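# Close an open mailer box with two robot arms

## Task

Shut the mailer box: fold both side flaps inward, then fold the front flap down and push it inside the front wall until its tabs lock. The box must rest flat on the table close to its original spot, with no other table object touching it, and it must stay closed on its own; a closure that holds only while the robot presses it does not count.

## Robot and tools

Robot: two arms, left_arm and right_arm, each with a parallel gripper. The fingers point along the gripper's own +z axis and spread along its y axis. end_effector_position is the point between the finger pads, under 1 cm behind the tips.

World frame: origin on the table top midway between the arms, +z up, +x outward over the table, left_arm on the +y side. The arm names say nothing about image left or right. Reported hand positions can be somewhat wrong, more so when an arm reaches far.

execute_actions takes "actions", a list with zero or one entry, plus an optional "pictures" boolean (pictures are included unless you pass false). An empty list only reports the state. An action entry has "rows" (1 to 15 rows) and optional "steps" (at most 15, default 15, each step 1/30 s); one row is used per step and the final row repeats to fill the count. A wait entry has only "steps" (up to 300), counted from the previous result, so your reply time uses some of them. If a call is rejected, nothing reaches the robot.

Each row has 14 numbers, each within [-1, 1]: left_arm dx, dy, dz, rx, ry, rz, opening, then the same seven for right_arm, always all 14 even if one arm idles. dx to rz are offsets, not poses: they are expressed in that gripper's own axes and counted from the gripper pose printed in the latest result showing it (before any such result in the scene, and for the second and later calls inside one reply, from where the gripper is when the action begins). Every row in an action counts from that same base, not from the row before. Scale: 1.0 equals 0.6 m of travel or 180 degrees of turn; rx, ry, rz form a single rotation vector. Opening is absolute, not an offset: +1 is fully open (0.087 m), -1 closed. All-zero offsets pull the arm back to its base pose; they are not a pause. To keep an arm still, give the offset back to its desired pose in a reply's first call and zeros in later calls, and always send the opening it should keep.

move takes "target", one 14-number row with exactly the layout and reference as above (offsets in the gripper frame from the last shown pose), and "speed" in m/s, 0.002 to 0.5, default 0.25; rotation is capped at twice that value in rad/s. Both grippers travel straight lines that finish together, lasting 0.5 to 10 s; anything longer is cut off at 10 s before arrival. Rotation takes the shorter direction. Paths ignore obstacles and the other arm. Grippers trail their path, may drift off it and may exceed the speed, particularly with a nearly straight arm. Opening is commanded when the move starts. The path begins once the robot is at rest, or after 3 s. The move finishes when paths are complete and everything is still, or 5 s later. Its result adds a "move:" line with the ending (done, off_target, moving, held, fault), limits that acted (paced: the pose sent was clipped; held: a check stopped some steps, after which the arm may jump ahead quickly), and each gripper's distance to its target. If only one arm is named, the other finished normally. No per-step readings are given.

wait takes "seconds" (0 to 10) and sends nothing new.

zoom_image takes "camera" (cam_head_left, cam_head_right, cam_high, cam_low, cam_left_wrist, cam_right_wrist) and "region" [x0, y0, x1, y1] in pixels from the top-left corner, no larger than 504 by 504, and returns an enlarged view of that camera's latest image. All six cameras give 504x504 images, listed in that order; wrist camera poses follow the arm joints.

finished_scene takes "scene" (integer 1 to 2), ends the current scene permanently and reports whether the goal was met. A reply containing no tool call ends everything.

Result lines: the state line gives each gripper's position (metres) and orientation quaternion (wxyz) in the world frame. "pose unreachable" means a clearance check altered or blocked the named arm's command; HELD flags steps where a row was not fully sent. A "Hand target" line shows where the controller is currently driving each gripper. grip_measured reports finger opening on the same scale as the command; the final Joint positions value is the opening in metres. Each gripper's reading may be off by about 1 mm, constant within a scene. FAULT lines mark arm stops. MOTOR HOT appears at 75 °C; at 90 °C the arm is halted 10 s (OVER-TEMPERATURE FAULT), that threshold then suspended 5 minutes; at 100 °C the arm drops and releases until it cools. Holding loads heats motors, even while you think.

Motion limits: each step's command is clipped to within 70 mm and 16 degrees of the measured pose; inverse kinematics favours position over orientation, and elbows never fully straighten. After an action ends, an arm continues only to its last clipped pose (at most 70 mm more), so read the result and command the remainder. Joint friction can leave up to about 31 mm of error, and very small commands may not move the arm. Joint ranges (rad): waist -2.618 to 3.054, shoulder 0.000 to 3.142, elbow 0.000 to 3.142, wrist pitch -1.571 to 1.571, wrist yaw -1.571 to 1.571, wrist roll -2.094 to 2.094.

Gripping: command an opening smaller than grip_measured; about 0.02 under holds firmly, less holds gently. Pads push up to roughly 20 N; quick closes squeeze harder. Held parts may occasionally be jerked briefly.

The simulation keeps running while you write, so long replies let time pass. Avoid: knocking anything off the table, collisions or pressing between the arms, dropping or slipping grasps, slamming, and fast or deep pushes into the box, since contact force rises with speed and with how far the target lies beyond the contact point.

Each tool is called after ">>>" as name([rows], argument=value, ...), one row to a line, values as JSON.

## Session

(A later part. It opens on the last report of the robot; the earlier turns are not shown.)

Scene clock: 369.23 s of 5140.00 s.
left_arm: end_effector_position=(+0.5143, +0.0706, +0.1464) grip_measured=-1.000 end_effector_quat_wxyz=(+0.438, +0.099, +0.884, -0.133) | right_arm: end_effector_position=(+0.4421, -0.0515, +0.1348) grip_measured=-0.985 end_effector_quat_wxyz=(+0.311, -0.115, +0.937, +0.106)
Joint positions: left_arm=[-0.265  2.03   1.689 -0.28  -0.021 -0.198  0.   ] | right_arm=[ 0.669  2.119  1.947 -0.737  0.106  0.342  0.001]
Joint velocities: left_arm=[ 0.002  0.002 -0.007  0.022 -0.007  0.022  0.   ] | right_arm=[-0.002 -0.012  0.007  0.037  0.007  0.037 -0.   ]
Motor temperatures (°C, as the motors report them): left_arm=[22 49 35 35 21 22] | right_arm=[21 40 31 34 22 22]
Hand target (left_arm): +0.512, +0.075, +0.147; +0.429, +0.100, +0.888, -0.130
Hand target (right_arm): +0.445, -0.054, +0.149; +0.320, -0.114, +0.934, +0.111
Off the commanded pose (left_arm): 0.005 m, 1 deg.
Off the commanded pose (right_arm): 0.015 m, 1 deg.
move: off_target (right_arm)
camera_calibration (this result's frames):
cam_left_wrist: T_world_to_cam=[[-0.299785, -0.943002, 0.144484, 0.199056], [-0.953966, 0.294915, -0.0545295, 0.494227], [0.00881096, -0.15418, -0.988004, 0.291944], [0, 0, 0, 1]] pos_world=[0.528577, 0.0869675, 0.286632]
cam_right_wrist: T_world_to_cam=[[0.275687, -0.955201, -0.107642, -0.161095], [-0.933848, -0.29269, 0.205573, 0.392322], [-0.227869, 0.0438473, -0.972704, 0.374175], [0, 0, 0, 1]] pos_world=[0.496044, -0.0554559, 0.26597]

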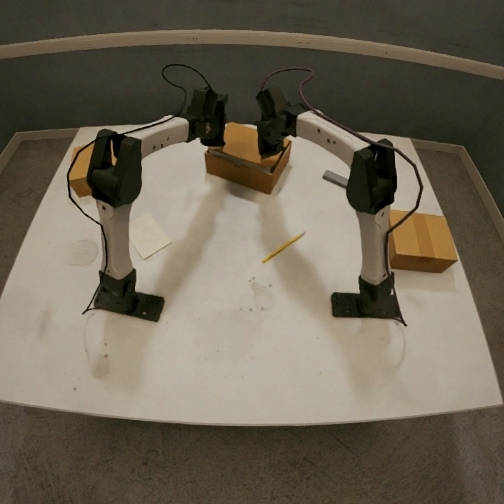

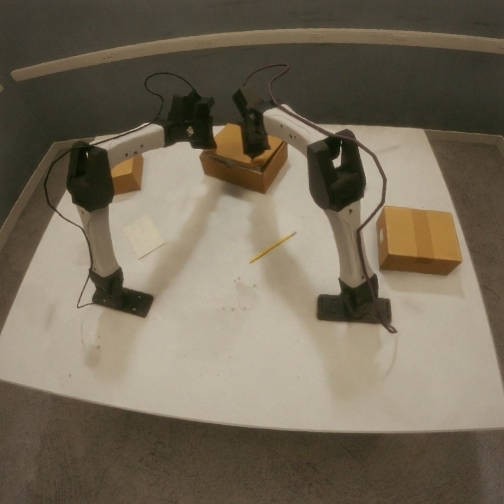

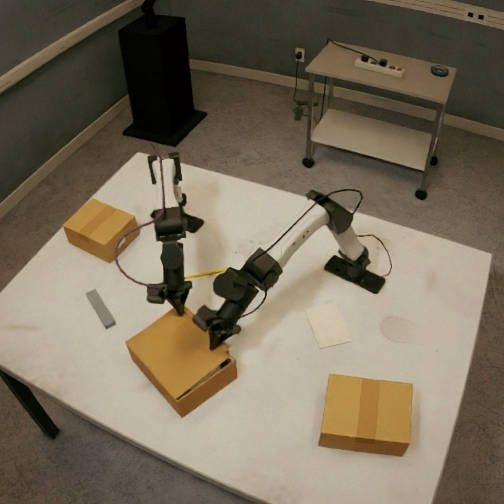

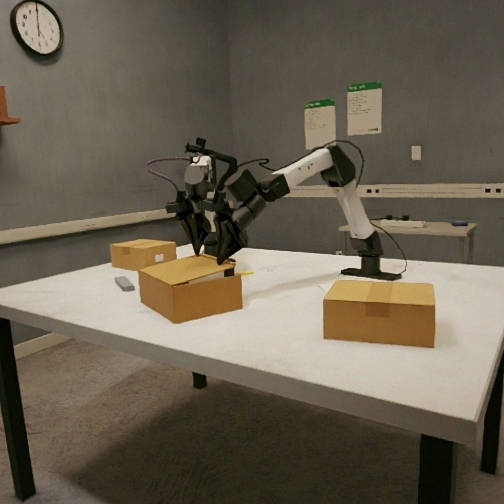

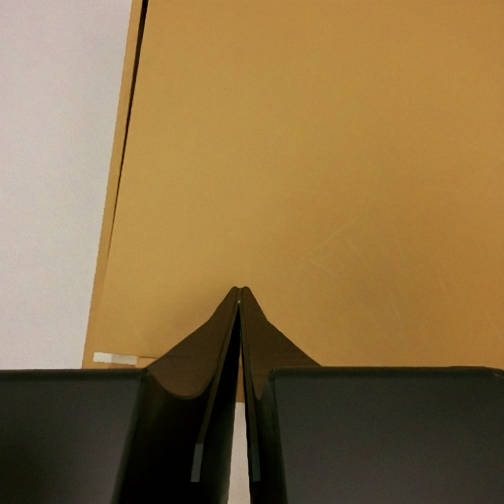

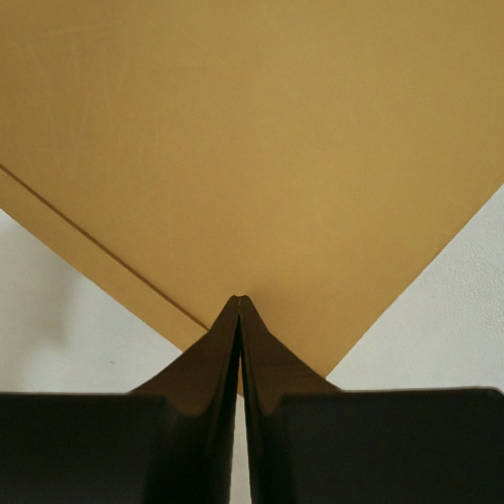

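>>> move(target=[0,0,0,0,0,0,-1, -0.03,0.06,-0.03,0,0.17,0,-1], speed=0.08)

>>> move(target=[0,0,0,0,0,0,-1, 0.0,0,0.18,0,0,0,-1], speed=0.05)

Scene clock: 381.07 s of 5140.00 s.
left_arm: end_effector_position=(+0.5142, +0.0706, +0.1464) grip_measured=-1.000 end_effector_quat_wxyz=(+0.438, +0.099, +0.884, -0.133) | right_arm: end_effector_position=(+0.4306, -0.0212, +0.1536) grip_measured=-0.985 end_effector_quat_wxyz=(+0.198, -0.127, +0.960, +0.151)
Joint positions: left_arm=[-0.265  2.03   1.689 -0.28  -0.021 -0.198  0.   ] | right_arm=[ 0.664  2.54   2.827 -1.359 -0.079  0.377  0.001]
Joint velocities: left_arm=[ 0.007 -0.002  0.002  0.007  0.066  0.066  0.   ] | right_arm=[-0.002 -0.007  0.007  0.007 -0.007  0.037  0.   ]
Motor temperatures (°C, as the motors report them): left_arm=[22 50 36 35 21 22] | right_arm=[21 42 32 32 22 22]
Hand target (left_arm): +0.514, +0.071, +0.146; +0.438, +0.099, +0.884, -0.133
Hand target (right_arm): +0.436, -0.020, +0.165; +0.214, -0.119, +0.955, +0.166
Off the commanded pose (left_arm): 0.000 m, 0 deg.
Off the commanded pose (right_arm): 0.012 m, 19 deg; orientation clipped at the last step of the last action.
elbow stopped short (right arm): the move would have taken joint 3 (elbow) straighter than the controller allows; a more bent joint 3 avoids this.
After step 90, 5.27 s passed at rest.
move: off_target (right_arm); limits=paced
camera_calibration (this result's frames):
cam_left_wrist: T_world_to_cam=[[-0.299734, -0.943026, 0.144437, 0.199057], [-0.953985, 0.294924, -0.0541519, 0.494109], [0.00846879, -0.154022, -0.988031, 0.292051], [0, 0, 0, 1]] pos_world=[0.528564, 0.0869736, 0.286561]
cam_right_wrist: T_world_to_cam=[[0.301392, -0.927707, -0.220279, -0.120206], [-0.840308, -0.367604, 0.398434, 0.315067], [-0.450605, 0.065018, -0.890353, 0.472201], [0, 0, 0, 1]] pos_world=[0.513759, -0.0263977, 0.268413]

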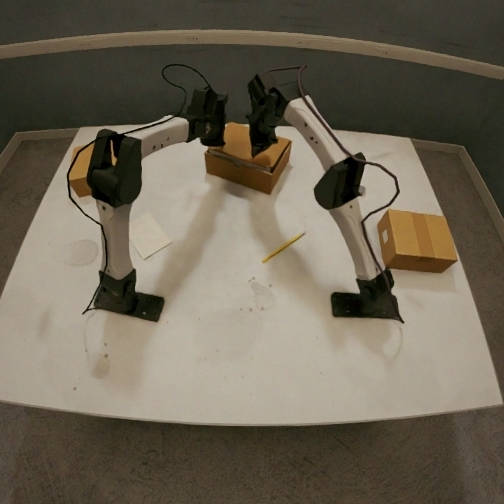

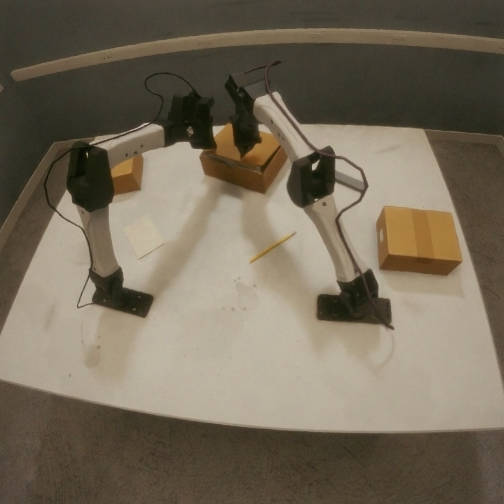

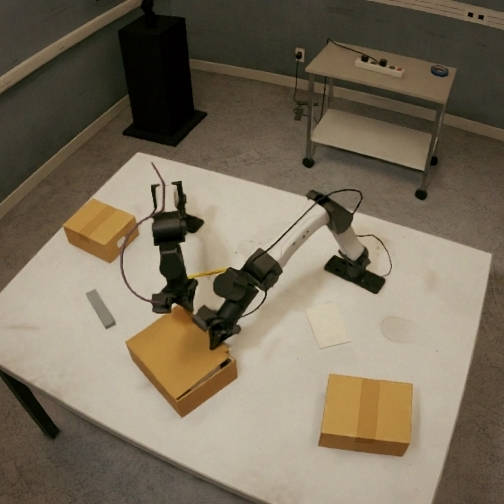

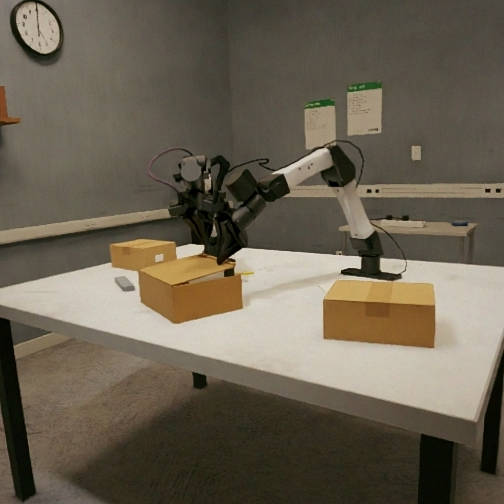

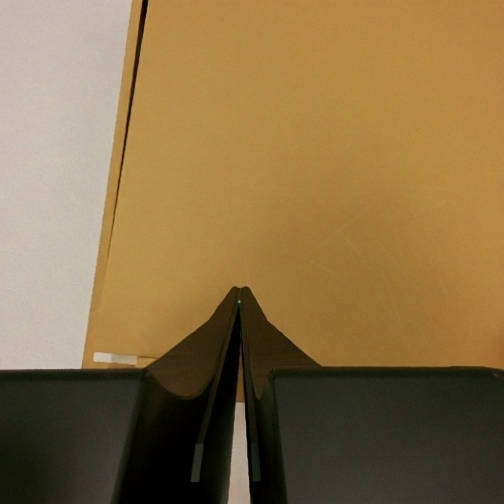

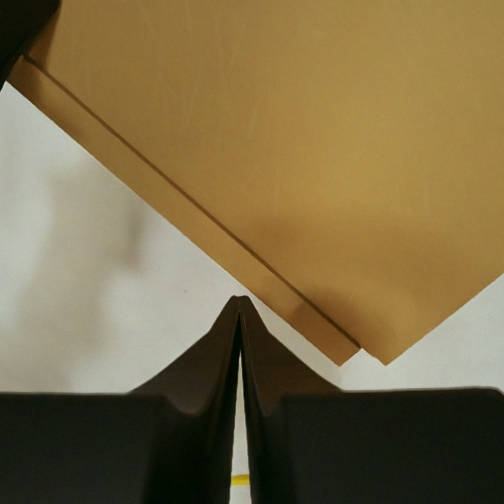

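Scene clock: 383.47 s of 5140.00 s.
left_arm: end_effector_position=(+0.5142, +0.0706, +0.1464) grip_measured=-1.000 end_effector_quat_wxyz=(+0.438, +0.099, +0.884, -0.133) | right_arm: end_effector_position=(+0.4519, -0.0063, +0.1100) grip_measured=-0.985 end_effector_quat_wxyz=(+0.200, -0.126, +0.960, +0.152)
Joint positions: left_arm=[-0.265  2.03   1.689 -0.28  -0.021 -0.198  0.   ] | right_arm=[ 0.664  2.638  2.827 -1.256 -0.078  0.377  0.001]
Joint velocities: left_arm=[-0.012 -0.012 -0.007 -0.081 -0.007 -0.051  0.   ] | right_arm=[-0.017 -0.002 -0.002 -0.081  0.007 -0.081  0.   ]
Motor temperatures (°C, as the motors report them): left_arm=[22 50 36 35 21 22] | right_arm=[21 42 32 33 22 22]
Hand target (left_arm): +0.514, +0.071, +0.146; +0.438, +0.099, +0.884, -0.133
Hand target (right_arm): +0.463, +0.011, +0.061; +0.196, -0.127, +0.961, +0.150
Off the commanded pose (left_arm): 0.000 m, 0 deg.
Off the commanded pose (right_arm): 0.058 m, 0 deg.
move: off_target (right_arm)
camera_calibration (this result's frames):
cam_left_wrist: T_world_to_cam=[[-0.299734, -0.943026, 0.144437, 0.199057], [-0.953985, 0.294924, -0.0541519, 0.494109], [0.00846879, -0.154022, -0.988031, 0.292051], [0, 0, 0, 1]] pos_world=[0.528564, 0.0869736, 0.286561]
cam_right_wrist: T_world_to_cam=[[0.301833, -0.927468, -0.220682, -0.122537], [-0.842219, -0.36787, 0.394131, 0.357197], [-0.446726, 0.0669012, -0.892166, 0.44047], [0, 0, 0, 1]] pos_world=[0.534593, -0.0117156, 0.225148]

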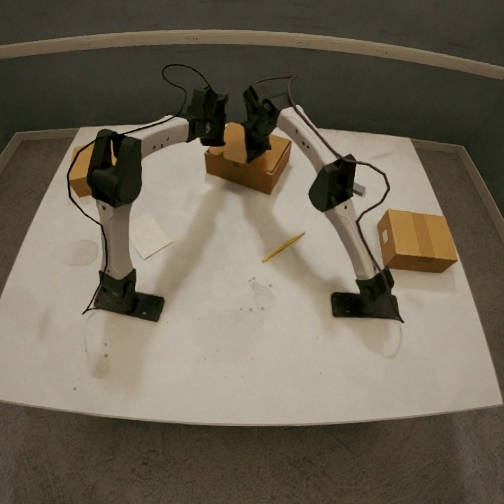

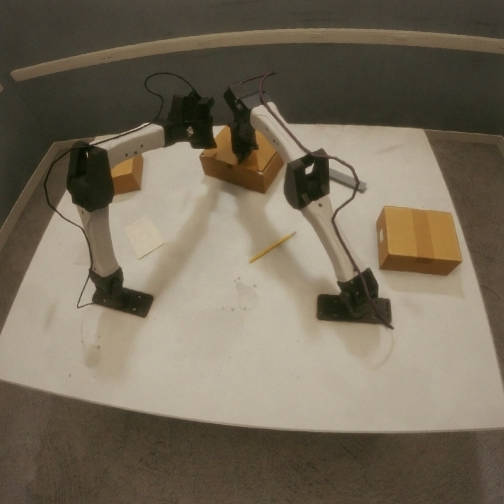

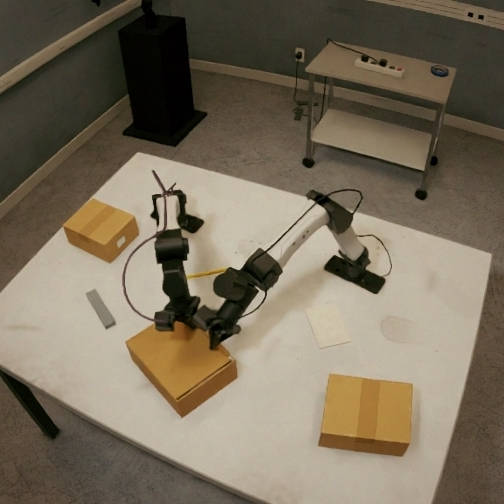

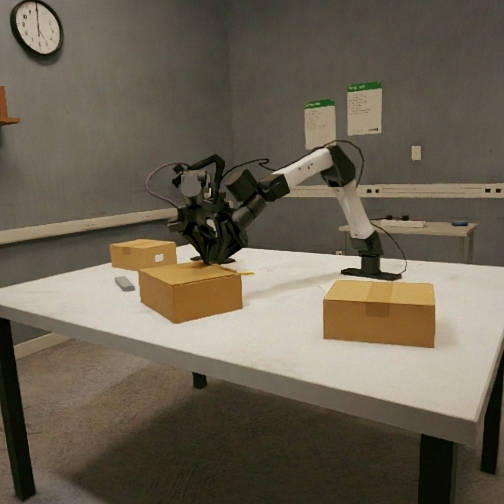

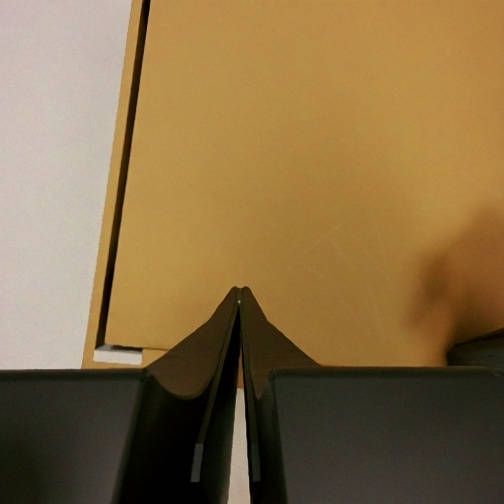

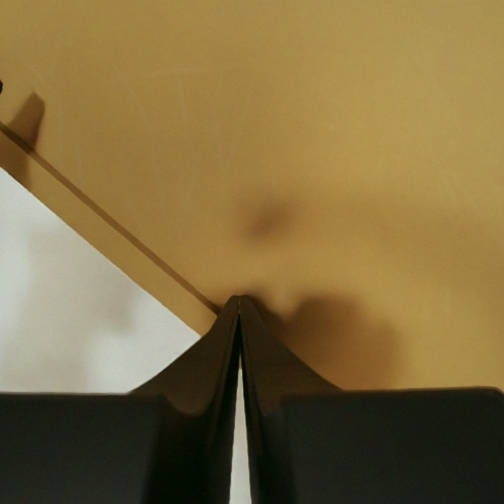

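>>> move(target=[0.06,0,0.045,0,0,0,-1, 0,0,0.02,0,0,0,-1], speed=0.05)

>>> move(target=[0.15,-0.05,-0.1,0,0,0,-1, 0,0,0.02,0,0,0,-1], speed=0.04)

Scene clock: 387.50 s of 5140.00 s.
left_arm: end_effector_position=(+0.5201, +0.0671, +0.1284) grip_measured=-1.000 end_effector_quat_wxyz=(+0.459, +0.096, +0.872, -0.138) | right_arm: end_effector_position=(+0.4516, -0.0066, +0.1119) grip_measured=-0.985 end_effector_quat_wxyz=(+0.201, -0.126, +0.959, +0.152)
Joint positions: left_arm=[-0.269  2.039  1.595 -0.127 -0.03  -0.2    0.   ] | right_arm=[ 0.664  2.634  2.827 -1.258 -0.078  0.377  0.001]
Joint velocities: left_arm=[-0.017 -0.022 -0.012 -0.022  0.007  0.037  0.   ] | right_arm=[-0.012 -0.007 -0.002  0.066  0.007  0.051 -0.001]
Motor temperatures (°C, as the motors report them): left_arm=[22 50 36 35 21 22] | right_arm=[21 42 32 33 22 22]
Hand target (left_arm): +0.512, +0.064, +0.102; +0.437, +0.099, +0.884, -0.133
Hand target (right_arm): +0.456, -0.003, +0.100; +0.201, -0.126, +0.960, +0.152
Off the commanded pose (left_arm): 0.028 m, 3 deg.
Off the commanded pose (right_arm): 0.014 m, 0 deg.
move: off_target (left_arm, right_arm)
camera_calibration (this result's frames):
cam_left_wrist: T_world_to_cam=[[-0.301987, -0.941822, 0.147564, 0.200764], [-0.951749, 0.288999, -0.103214, 0.505369], [0.0545632, -0.171613, -0.983652, 0.250358], [0, 0, 0, 1]] pos_world=[0.527952, 0.085998, 0.268801]
cam_right_wrist: T_world_to_cam=[[0.302048, -0.927339, -0.220928, -0.122373], [-0.842974, -0.368042, 0.392352, 0.356605], [-0.445154, 0.0677275, -0.892889, 0.441429], [0, 0, 0, 1]] pos_world=[0.534075, -0.0121329, 0.227197]

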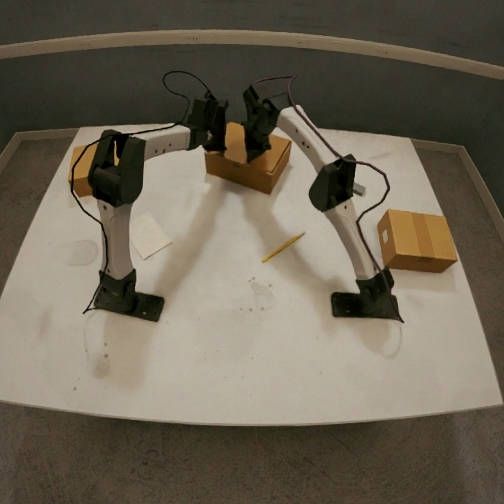

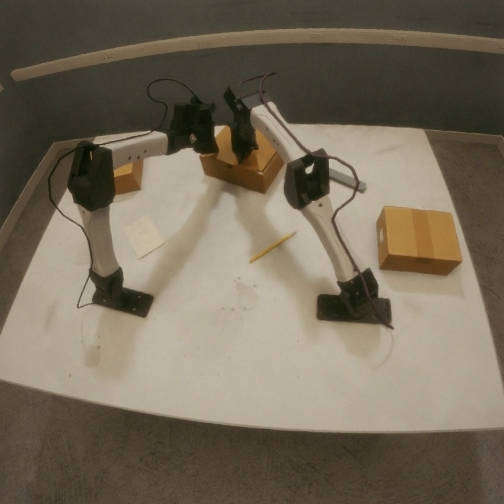

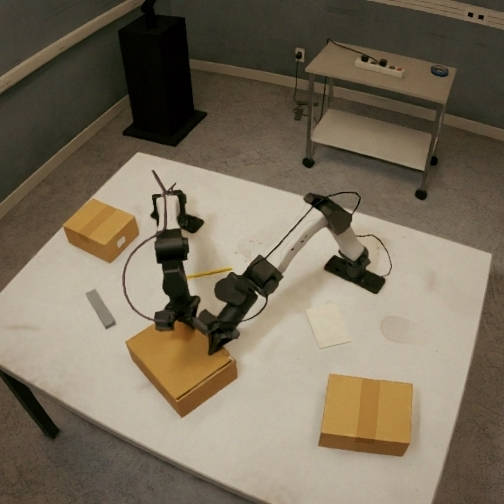

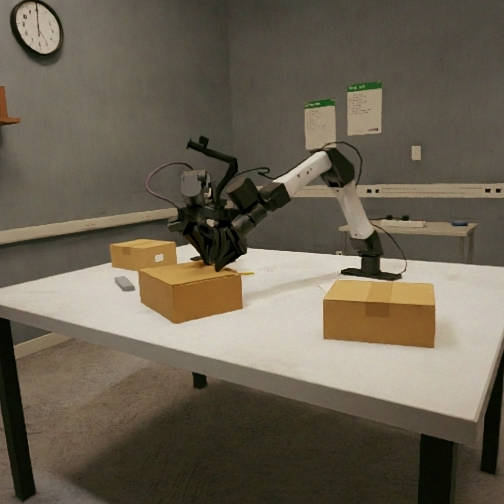

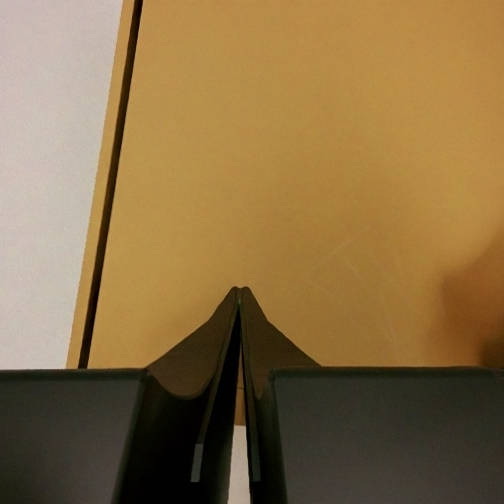

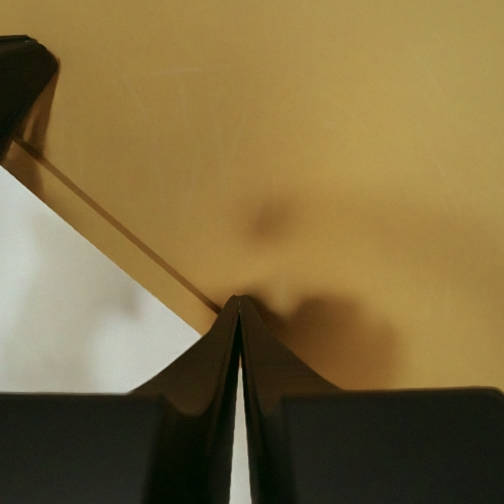

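Scene clock: 390.57 s of 5140.00 s.
left_arm: end_effector_position=(+0.4204, +0.0596, +0.0968) grip_measured=-1.000 end_effector_quat_wxyz=(+0.460, +0.096, +0.871, -0.140) | right_arm: end_effector_position=(+0.4516, -0.0066, +0.1119) grip_measured=-0.985 end_effector_quat_wxyz=(+0.201, -0.126, +0.959, +0.152)
Joint positions: left_arm=[-0.402  1.773  1.097  0.103 -0.139 -0.275  0.   ] | right_arm=[ 0.664  2.634  2.827 -1.258 -0.078  0.377  0.001]
Joint velocities: left_arm=[-0.012 -0.017 -0.007  0.037 -0.022  0.022  0.   ] | right_arm=[-0.002 -0.012 -0.007  0.066  0.007 -0.022 -0.001]
Motor temperatures (°C, as the motors report them): left_arm=[22 50 36 35 21 22] | right_arm=[21 43 32 33 22 22]
Hand target (left_arm): +0.414, +0.059, +0.092; +0.458, +0.096, +0.873, -0.139
Hand target (right_arm): +0.456, -0.003, +0.102; +0.202, -0.126, +0.959, +0.152
Off the commanded pose (left_arm): 0.009 m, 0 deg.
Off the commanded pose (right_arm): 0.012 m, 0 deg.
move: off_target (right_arm)
camera_calibration (this result's frames):
cam_left_wrist: T_world_to_cam=[[-0.30343, -0.940763, 0.15131, 0.168408], [-0.95112, 0.28946, -0.107622, 0.409474], [0.0574489, -0.17657, -0.98261, 0.222439], [0, 0, 0, 1]] pos_world=[0.42778, 0.0791815, 0.237157]
cam_right_wrist: T_world_to_cam=[[0.302048, -0.927339, -0.220928, -0.122373], [-0.842974, -0.368042, 0.392352, 0.356605], [-0.445154, 0.0677275, -0.892889, 0.441429], [0, 0, 0, 1]] pos_world=[0.534075, -0.0121329, 0.227197]

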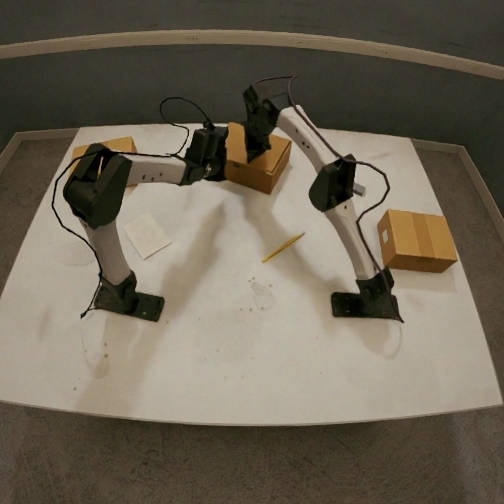

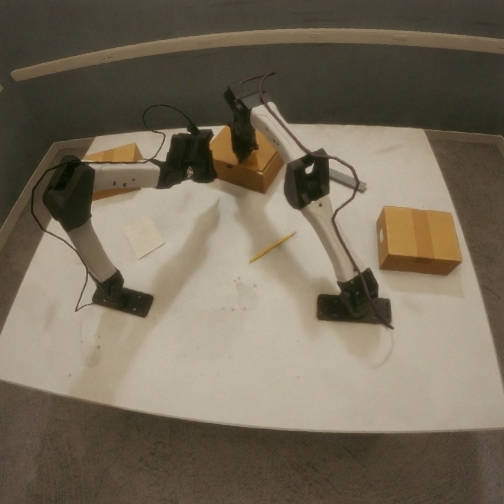

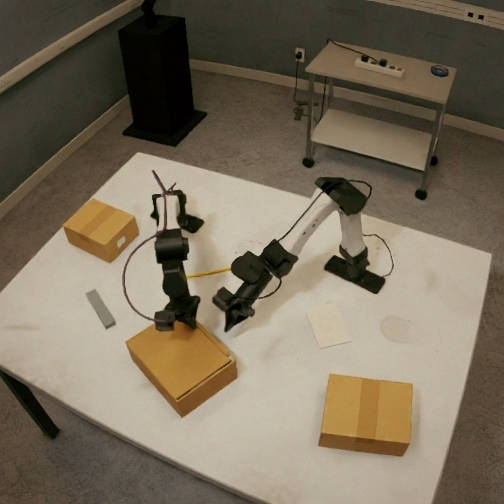

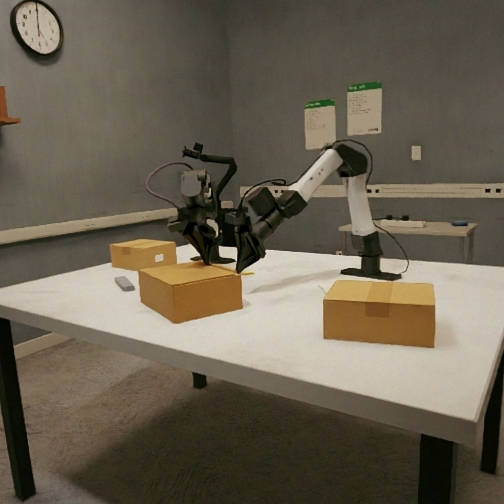

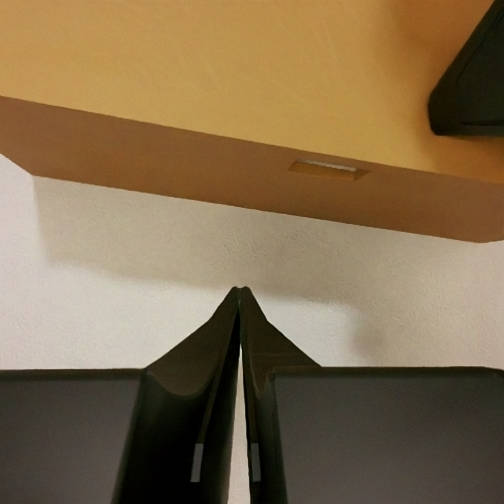

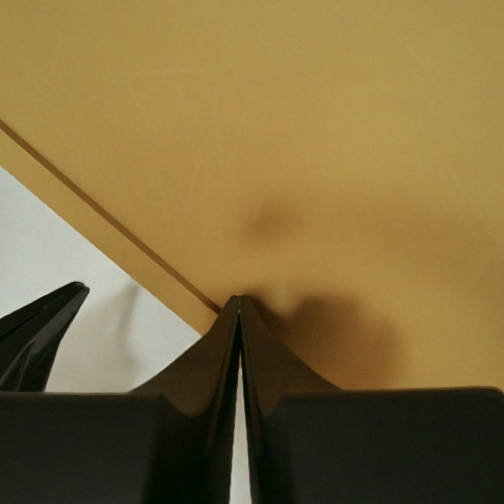

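>>> move(target=[-0.148,0.217,-0.007,0,-0.18,0,0, 0,0,-0.06,0,0,0,-1], speed=0.15)

>>> move(target=[0,0,0,0.27,0,0,0, 0,0,0,0,0,0,-1], speed=0.2)

>>> move(target=[0,0,0,0,0,-0.5,-0.5, 0,0,0,0,0,0,-1], speed=0.3)

Scene clock: 401.50 s of 5140.00 s.
left_arm: end_effector_position=(+0.5069, +0.1796, +0.1705) grip_measured=+0.000 end_effector_quat_wxyz=(+0.699, +0.055, +0.695, -0.156) | right_arm: end_effector_position=(+0.4486, -0.0112, +0.1337) grip_measured=-0.985 end_effector_quat_wxyz=(+0.213, -0.125, +0.957, +0.155)
Joint positions: left_arm=[-0.051  1.809  0.855  0.982  0.08  -0.142  0.044] | right_arm=[ 0.662  2.59   2.827 -1.279 -0.071  0.377  0.001]
Joint velocities: left_arm=[-0.007  0.002  0.002  0.095 -0.051 -0.037 -0.001] | right_arm=[ 0.022  0.002  0.002 -0.007 -0.007 -0.022  0.   ]
Motor temperatures (°C, as the motors report them): left_arm=[22 49 36 35 21 22] | right_arm=[21 44 32 32 22 22]
Hand target (left_arm): +0.504, +0.183, +0.152; +0.687, +0.057, +0.708, -0.153
Hand target (right_arm): +0.439, -0.019, +0.143; +0.201, -0.126, +0.959, +0.152
Off the commanded pose (left_arm): 0.018 m, 2 deg.
Off the commanded pose (right_arm): 0.016 m, 1 deg.
After step 90, 5.47 s passed at rest.
move: off_target (left_arm, right_arm)
camera_calibration (this result's frames):
cam_left_wrist: T_world_to_cam=[[-0.299795, -0.944839, 0.13192, 0.298589], [-0.748458, 0.147199, -0.64664, 0.47964], [0.591552, -0.292596, -0.751301, 0.0216737], [0, 0, 0, 1]] pos_world=[0.435685, 0.217858, 0.287048]
cam_right_wrist: T_world_to_cam=[[0.302594, -0.9268, -0.22244, -0.120921], [-0.853191, -0.367419, 0.370227, 0.351357], [-0.424855, 0.0777554, -0.901916, 0.452114], [0, 0, 0, 1]] pos_world=[0.528448, -0.0181283, 0.250789]

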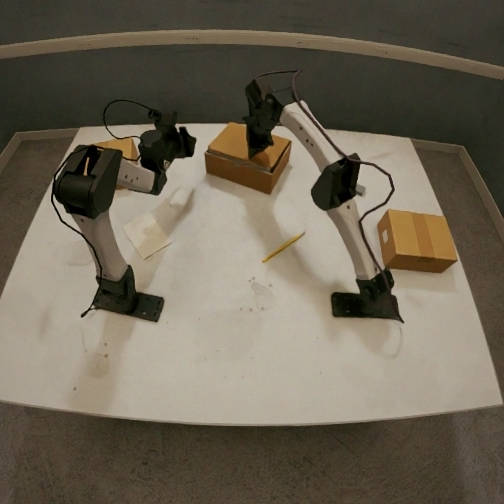

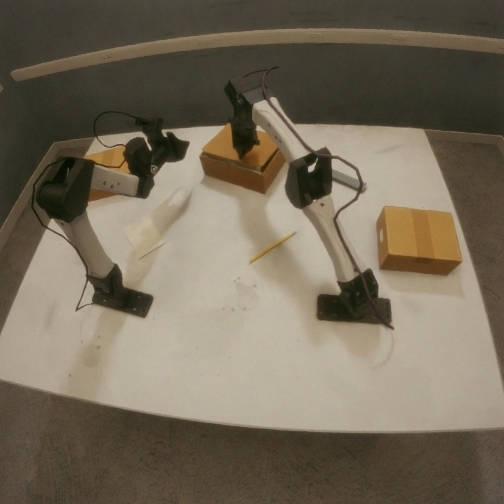

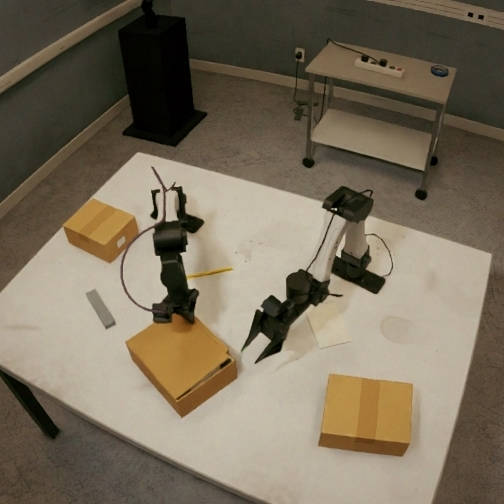

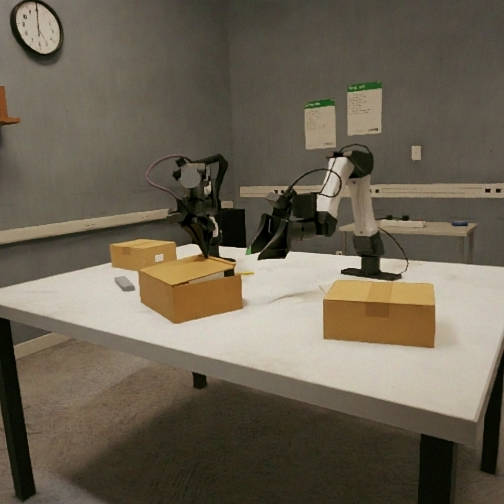

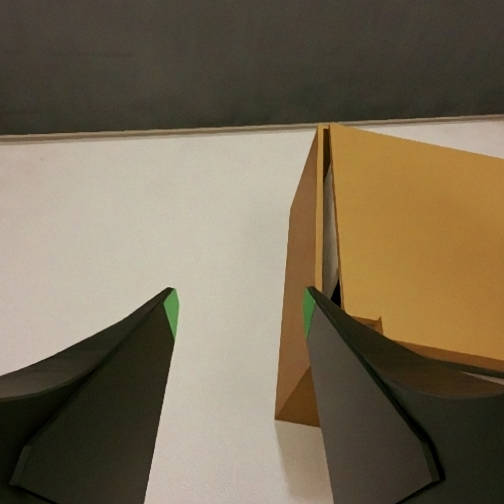

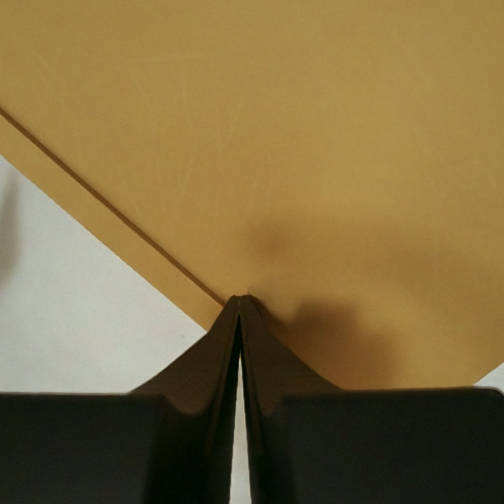

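Scene clock: 404.27 s of 5140.00 s.
left_arm: end_effector_position=(+0.5024, +0.1770, +0.1718) grip_measured=+0.000 end_effector_quat_wxyz=(+0.617, +0.341, +0.568, -0.425) | right_arm: end_effector_position=(+0.4488, -0.0112, +0.1338) grip_measured=-0.985 end_effector_quat_wxyz=(+0.213, -0.125, +0.957, +0.154)
Joint positions: left_arm=[ 0.235  2.171  1.221  1.288  1.19  -0.377  0.044] | right_arm=[ 0.662  2.59   2.827 -1.278 -0.07   0.377  0.001]
Joint velocities: left_arm=[ 0.007 -0.007  0.002  0.051  0.037 -0.037  0.   ] | right_arm=[ 0.002 -0.017  0.007 -0.051 -0.051  0.007 -0.   ]
Motor temperatures (°C, as the motors report them): left_arm=[22 48 36 35 21 22] | right_arm=[21 45 32 32 22 22]
Hand target (left_arm): +0.506, +0.181, +0.168; +0.617, +0.341, +0.568, -0.425
Hand target (right_arm): +0.449, -0.011, +0.134; +0.213, -0.125, +0.957, +0.155
Off the commanded pose (left_arm): 0.005 m, 1 deg.
Off the commanded pose (right_arm): 0.000 m, 0 deg.
move: done
camera_calibration (this result's frames):
cam_left_wrist: T_world_to_cam=[[-0.913179, -0.404117, 0.0528485, 0.5207], [-0.314991, 0.617529, -0.720721, 0.189217], [0.25862, -0.674794, -0.691208, 0.249186], [0, 0, 0, 1]] pos_world=[0.470649, 0.261726, 0.281094]
cam_right_wrist: T_world_to_cam=[[0.302324, -0.927055, -0.221741, -0.121016], [-0.853845, -0.366792, 0.369342, 0.351975], [-0.423733, 0.0776713, -0.902451, 0.451839], [0, 0, 0, 1]] pos_world=[0.528577, -0.0181817, 0.250929]

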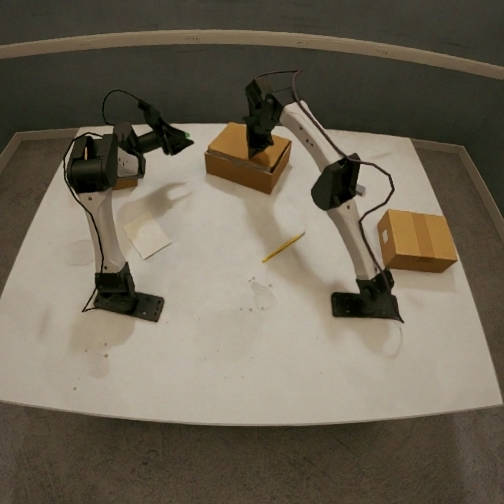

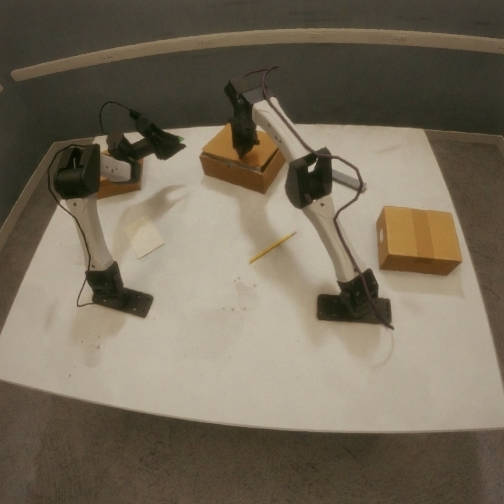

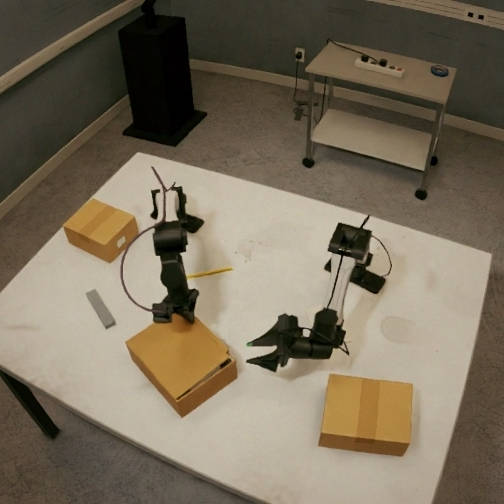

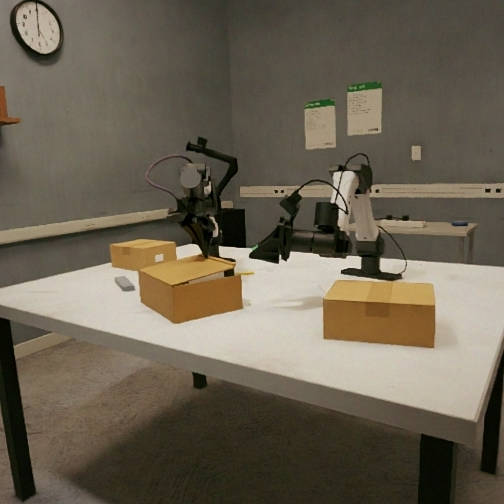

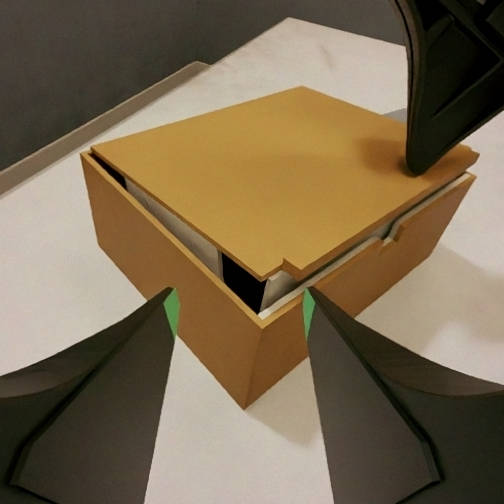

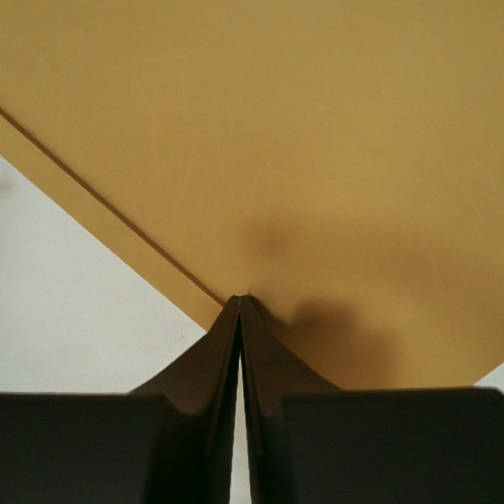

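Scene clock: 407.47 s of 5140.00 s.
left_arm: end_effector_position=(+0.4974, +0.1730, +0.1732) grip_measured=-0.500 end_effector_quat_wxyz=(-0.136, +0.160, -0.644, +0.735) | right_arm: end_effector_position=(+0.4488, -0.0112, +0.1338) grip_measured=-0.985 end_effector_quat_wxyz=(+0.213, -0.125, +0.957, +0.154)
Joint positions: left_arm=[ 0.246  2.37   1.379  1.327  1.203 -1.946  0.022] | right_arm=[ 0.662  2.59   2.827 -1.278 -0.07   0.377  0.001]
Joint velocities: left_arm=[-0.012 -0.032 -0.007  0.066 -0.051 -0.007  0.   ] | right_arm=[-0.017  0.012 -0.017  0.022 -0.007  0.037  0.001]
Motor temperatures (°C, as the motors report them): left_arm=[22 48 36 35 21 22] | right_arm=[21 45 32 32 22 22]
Hand target (left_arm): +0.501, +0.177, +0.170; -0.137, +0.160, -0.643, +0.736
Hand target (right_arm): +0.449, -0.011, +0.134; +0.213, -0.125, +0.957, +0.154
Off the commanded pose (left_arm): 0.007 m, 0 deg.
Off the commanded pose (right_arm): 0.000 m, 0 deg.
move: done
camera_calibration (this result's frames):
cam_left_wrist: T_world_to_cam=[[-0.00203736, 0.133577, 0.991036, -0.194247], [-0.894056, 0.443693, -0.0616415, 0.395124], [-0.44795, -0.886168, 0.118522, 0.496535], [0, 0, 0, 1]] pos_world=[0.57529, 0.290646, 0.158011]
cam_right_wrist: T_world_to_cam=[[0.302324, -0.927055, -0.221741, -0.121016], [-0.853845, -0.366792, 0.369342, 0.351975], [-0.423733, 0.0776713, -0.902451, 0.451839], [0, 0, 0, 1]] pos_world=[0.528577, -0.0181817, 0.250929]

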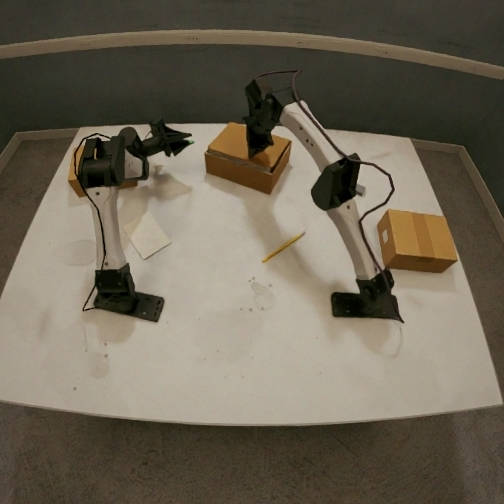

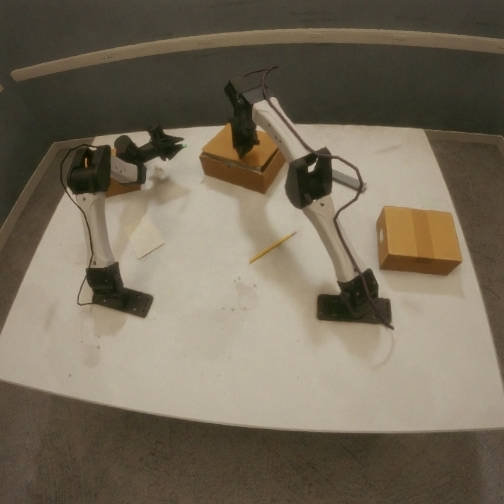

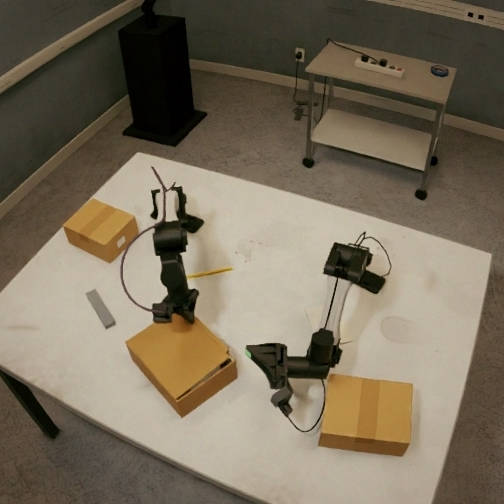

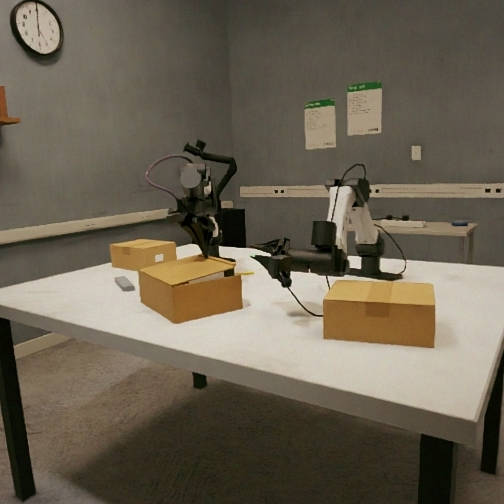

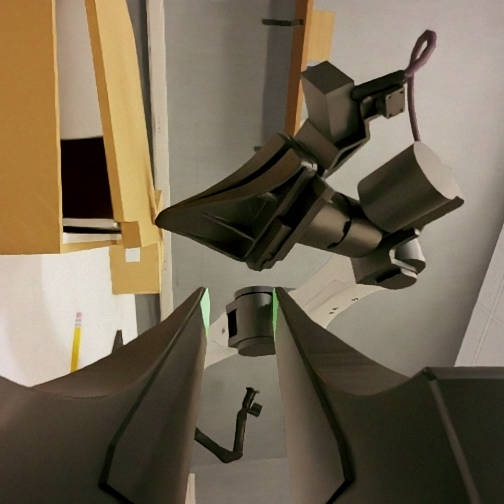

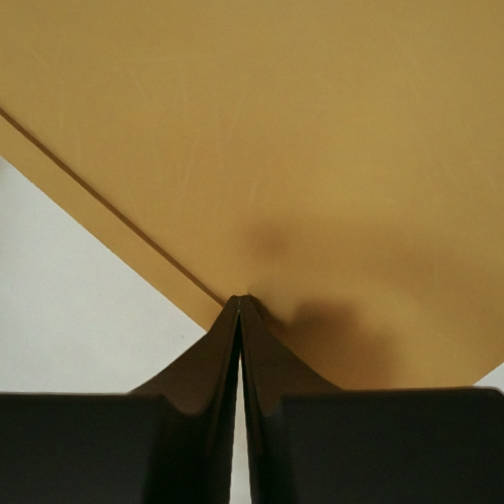

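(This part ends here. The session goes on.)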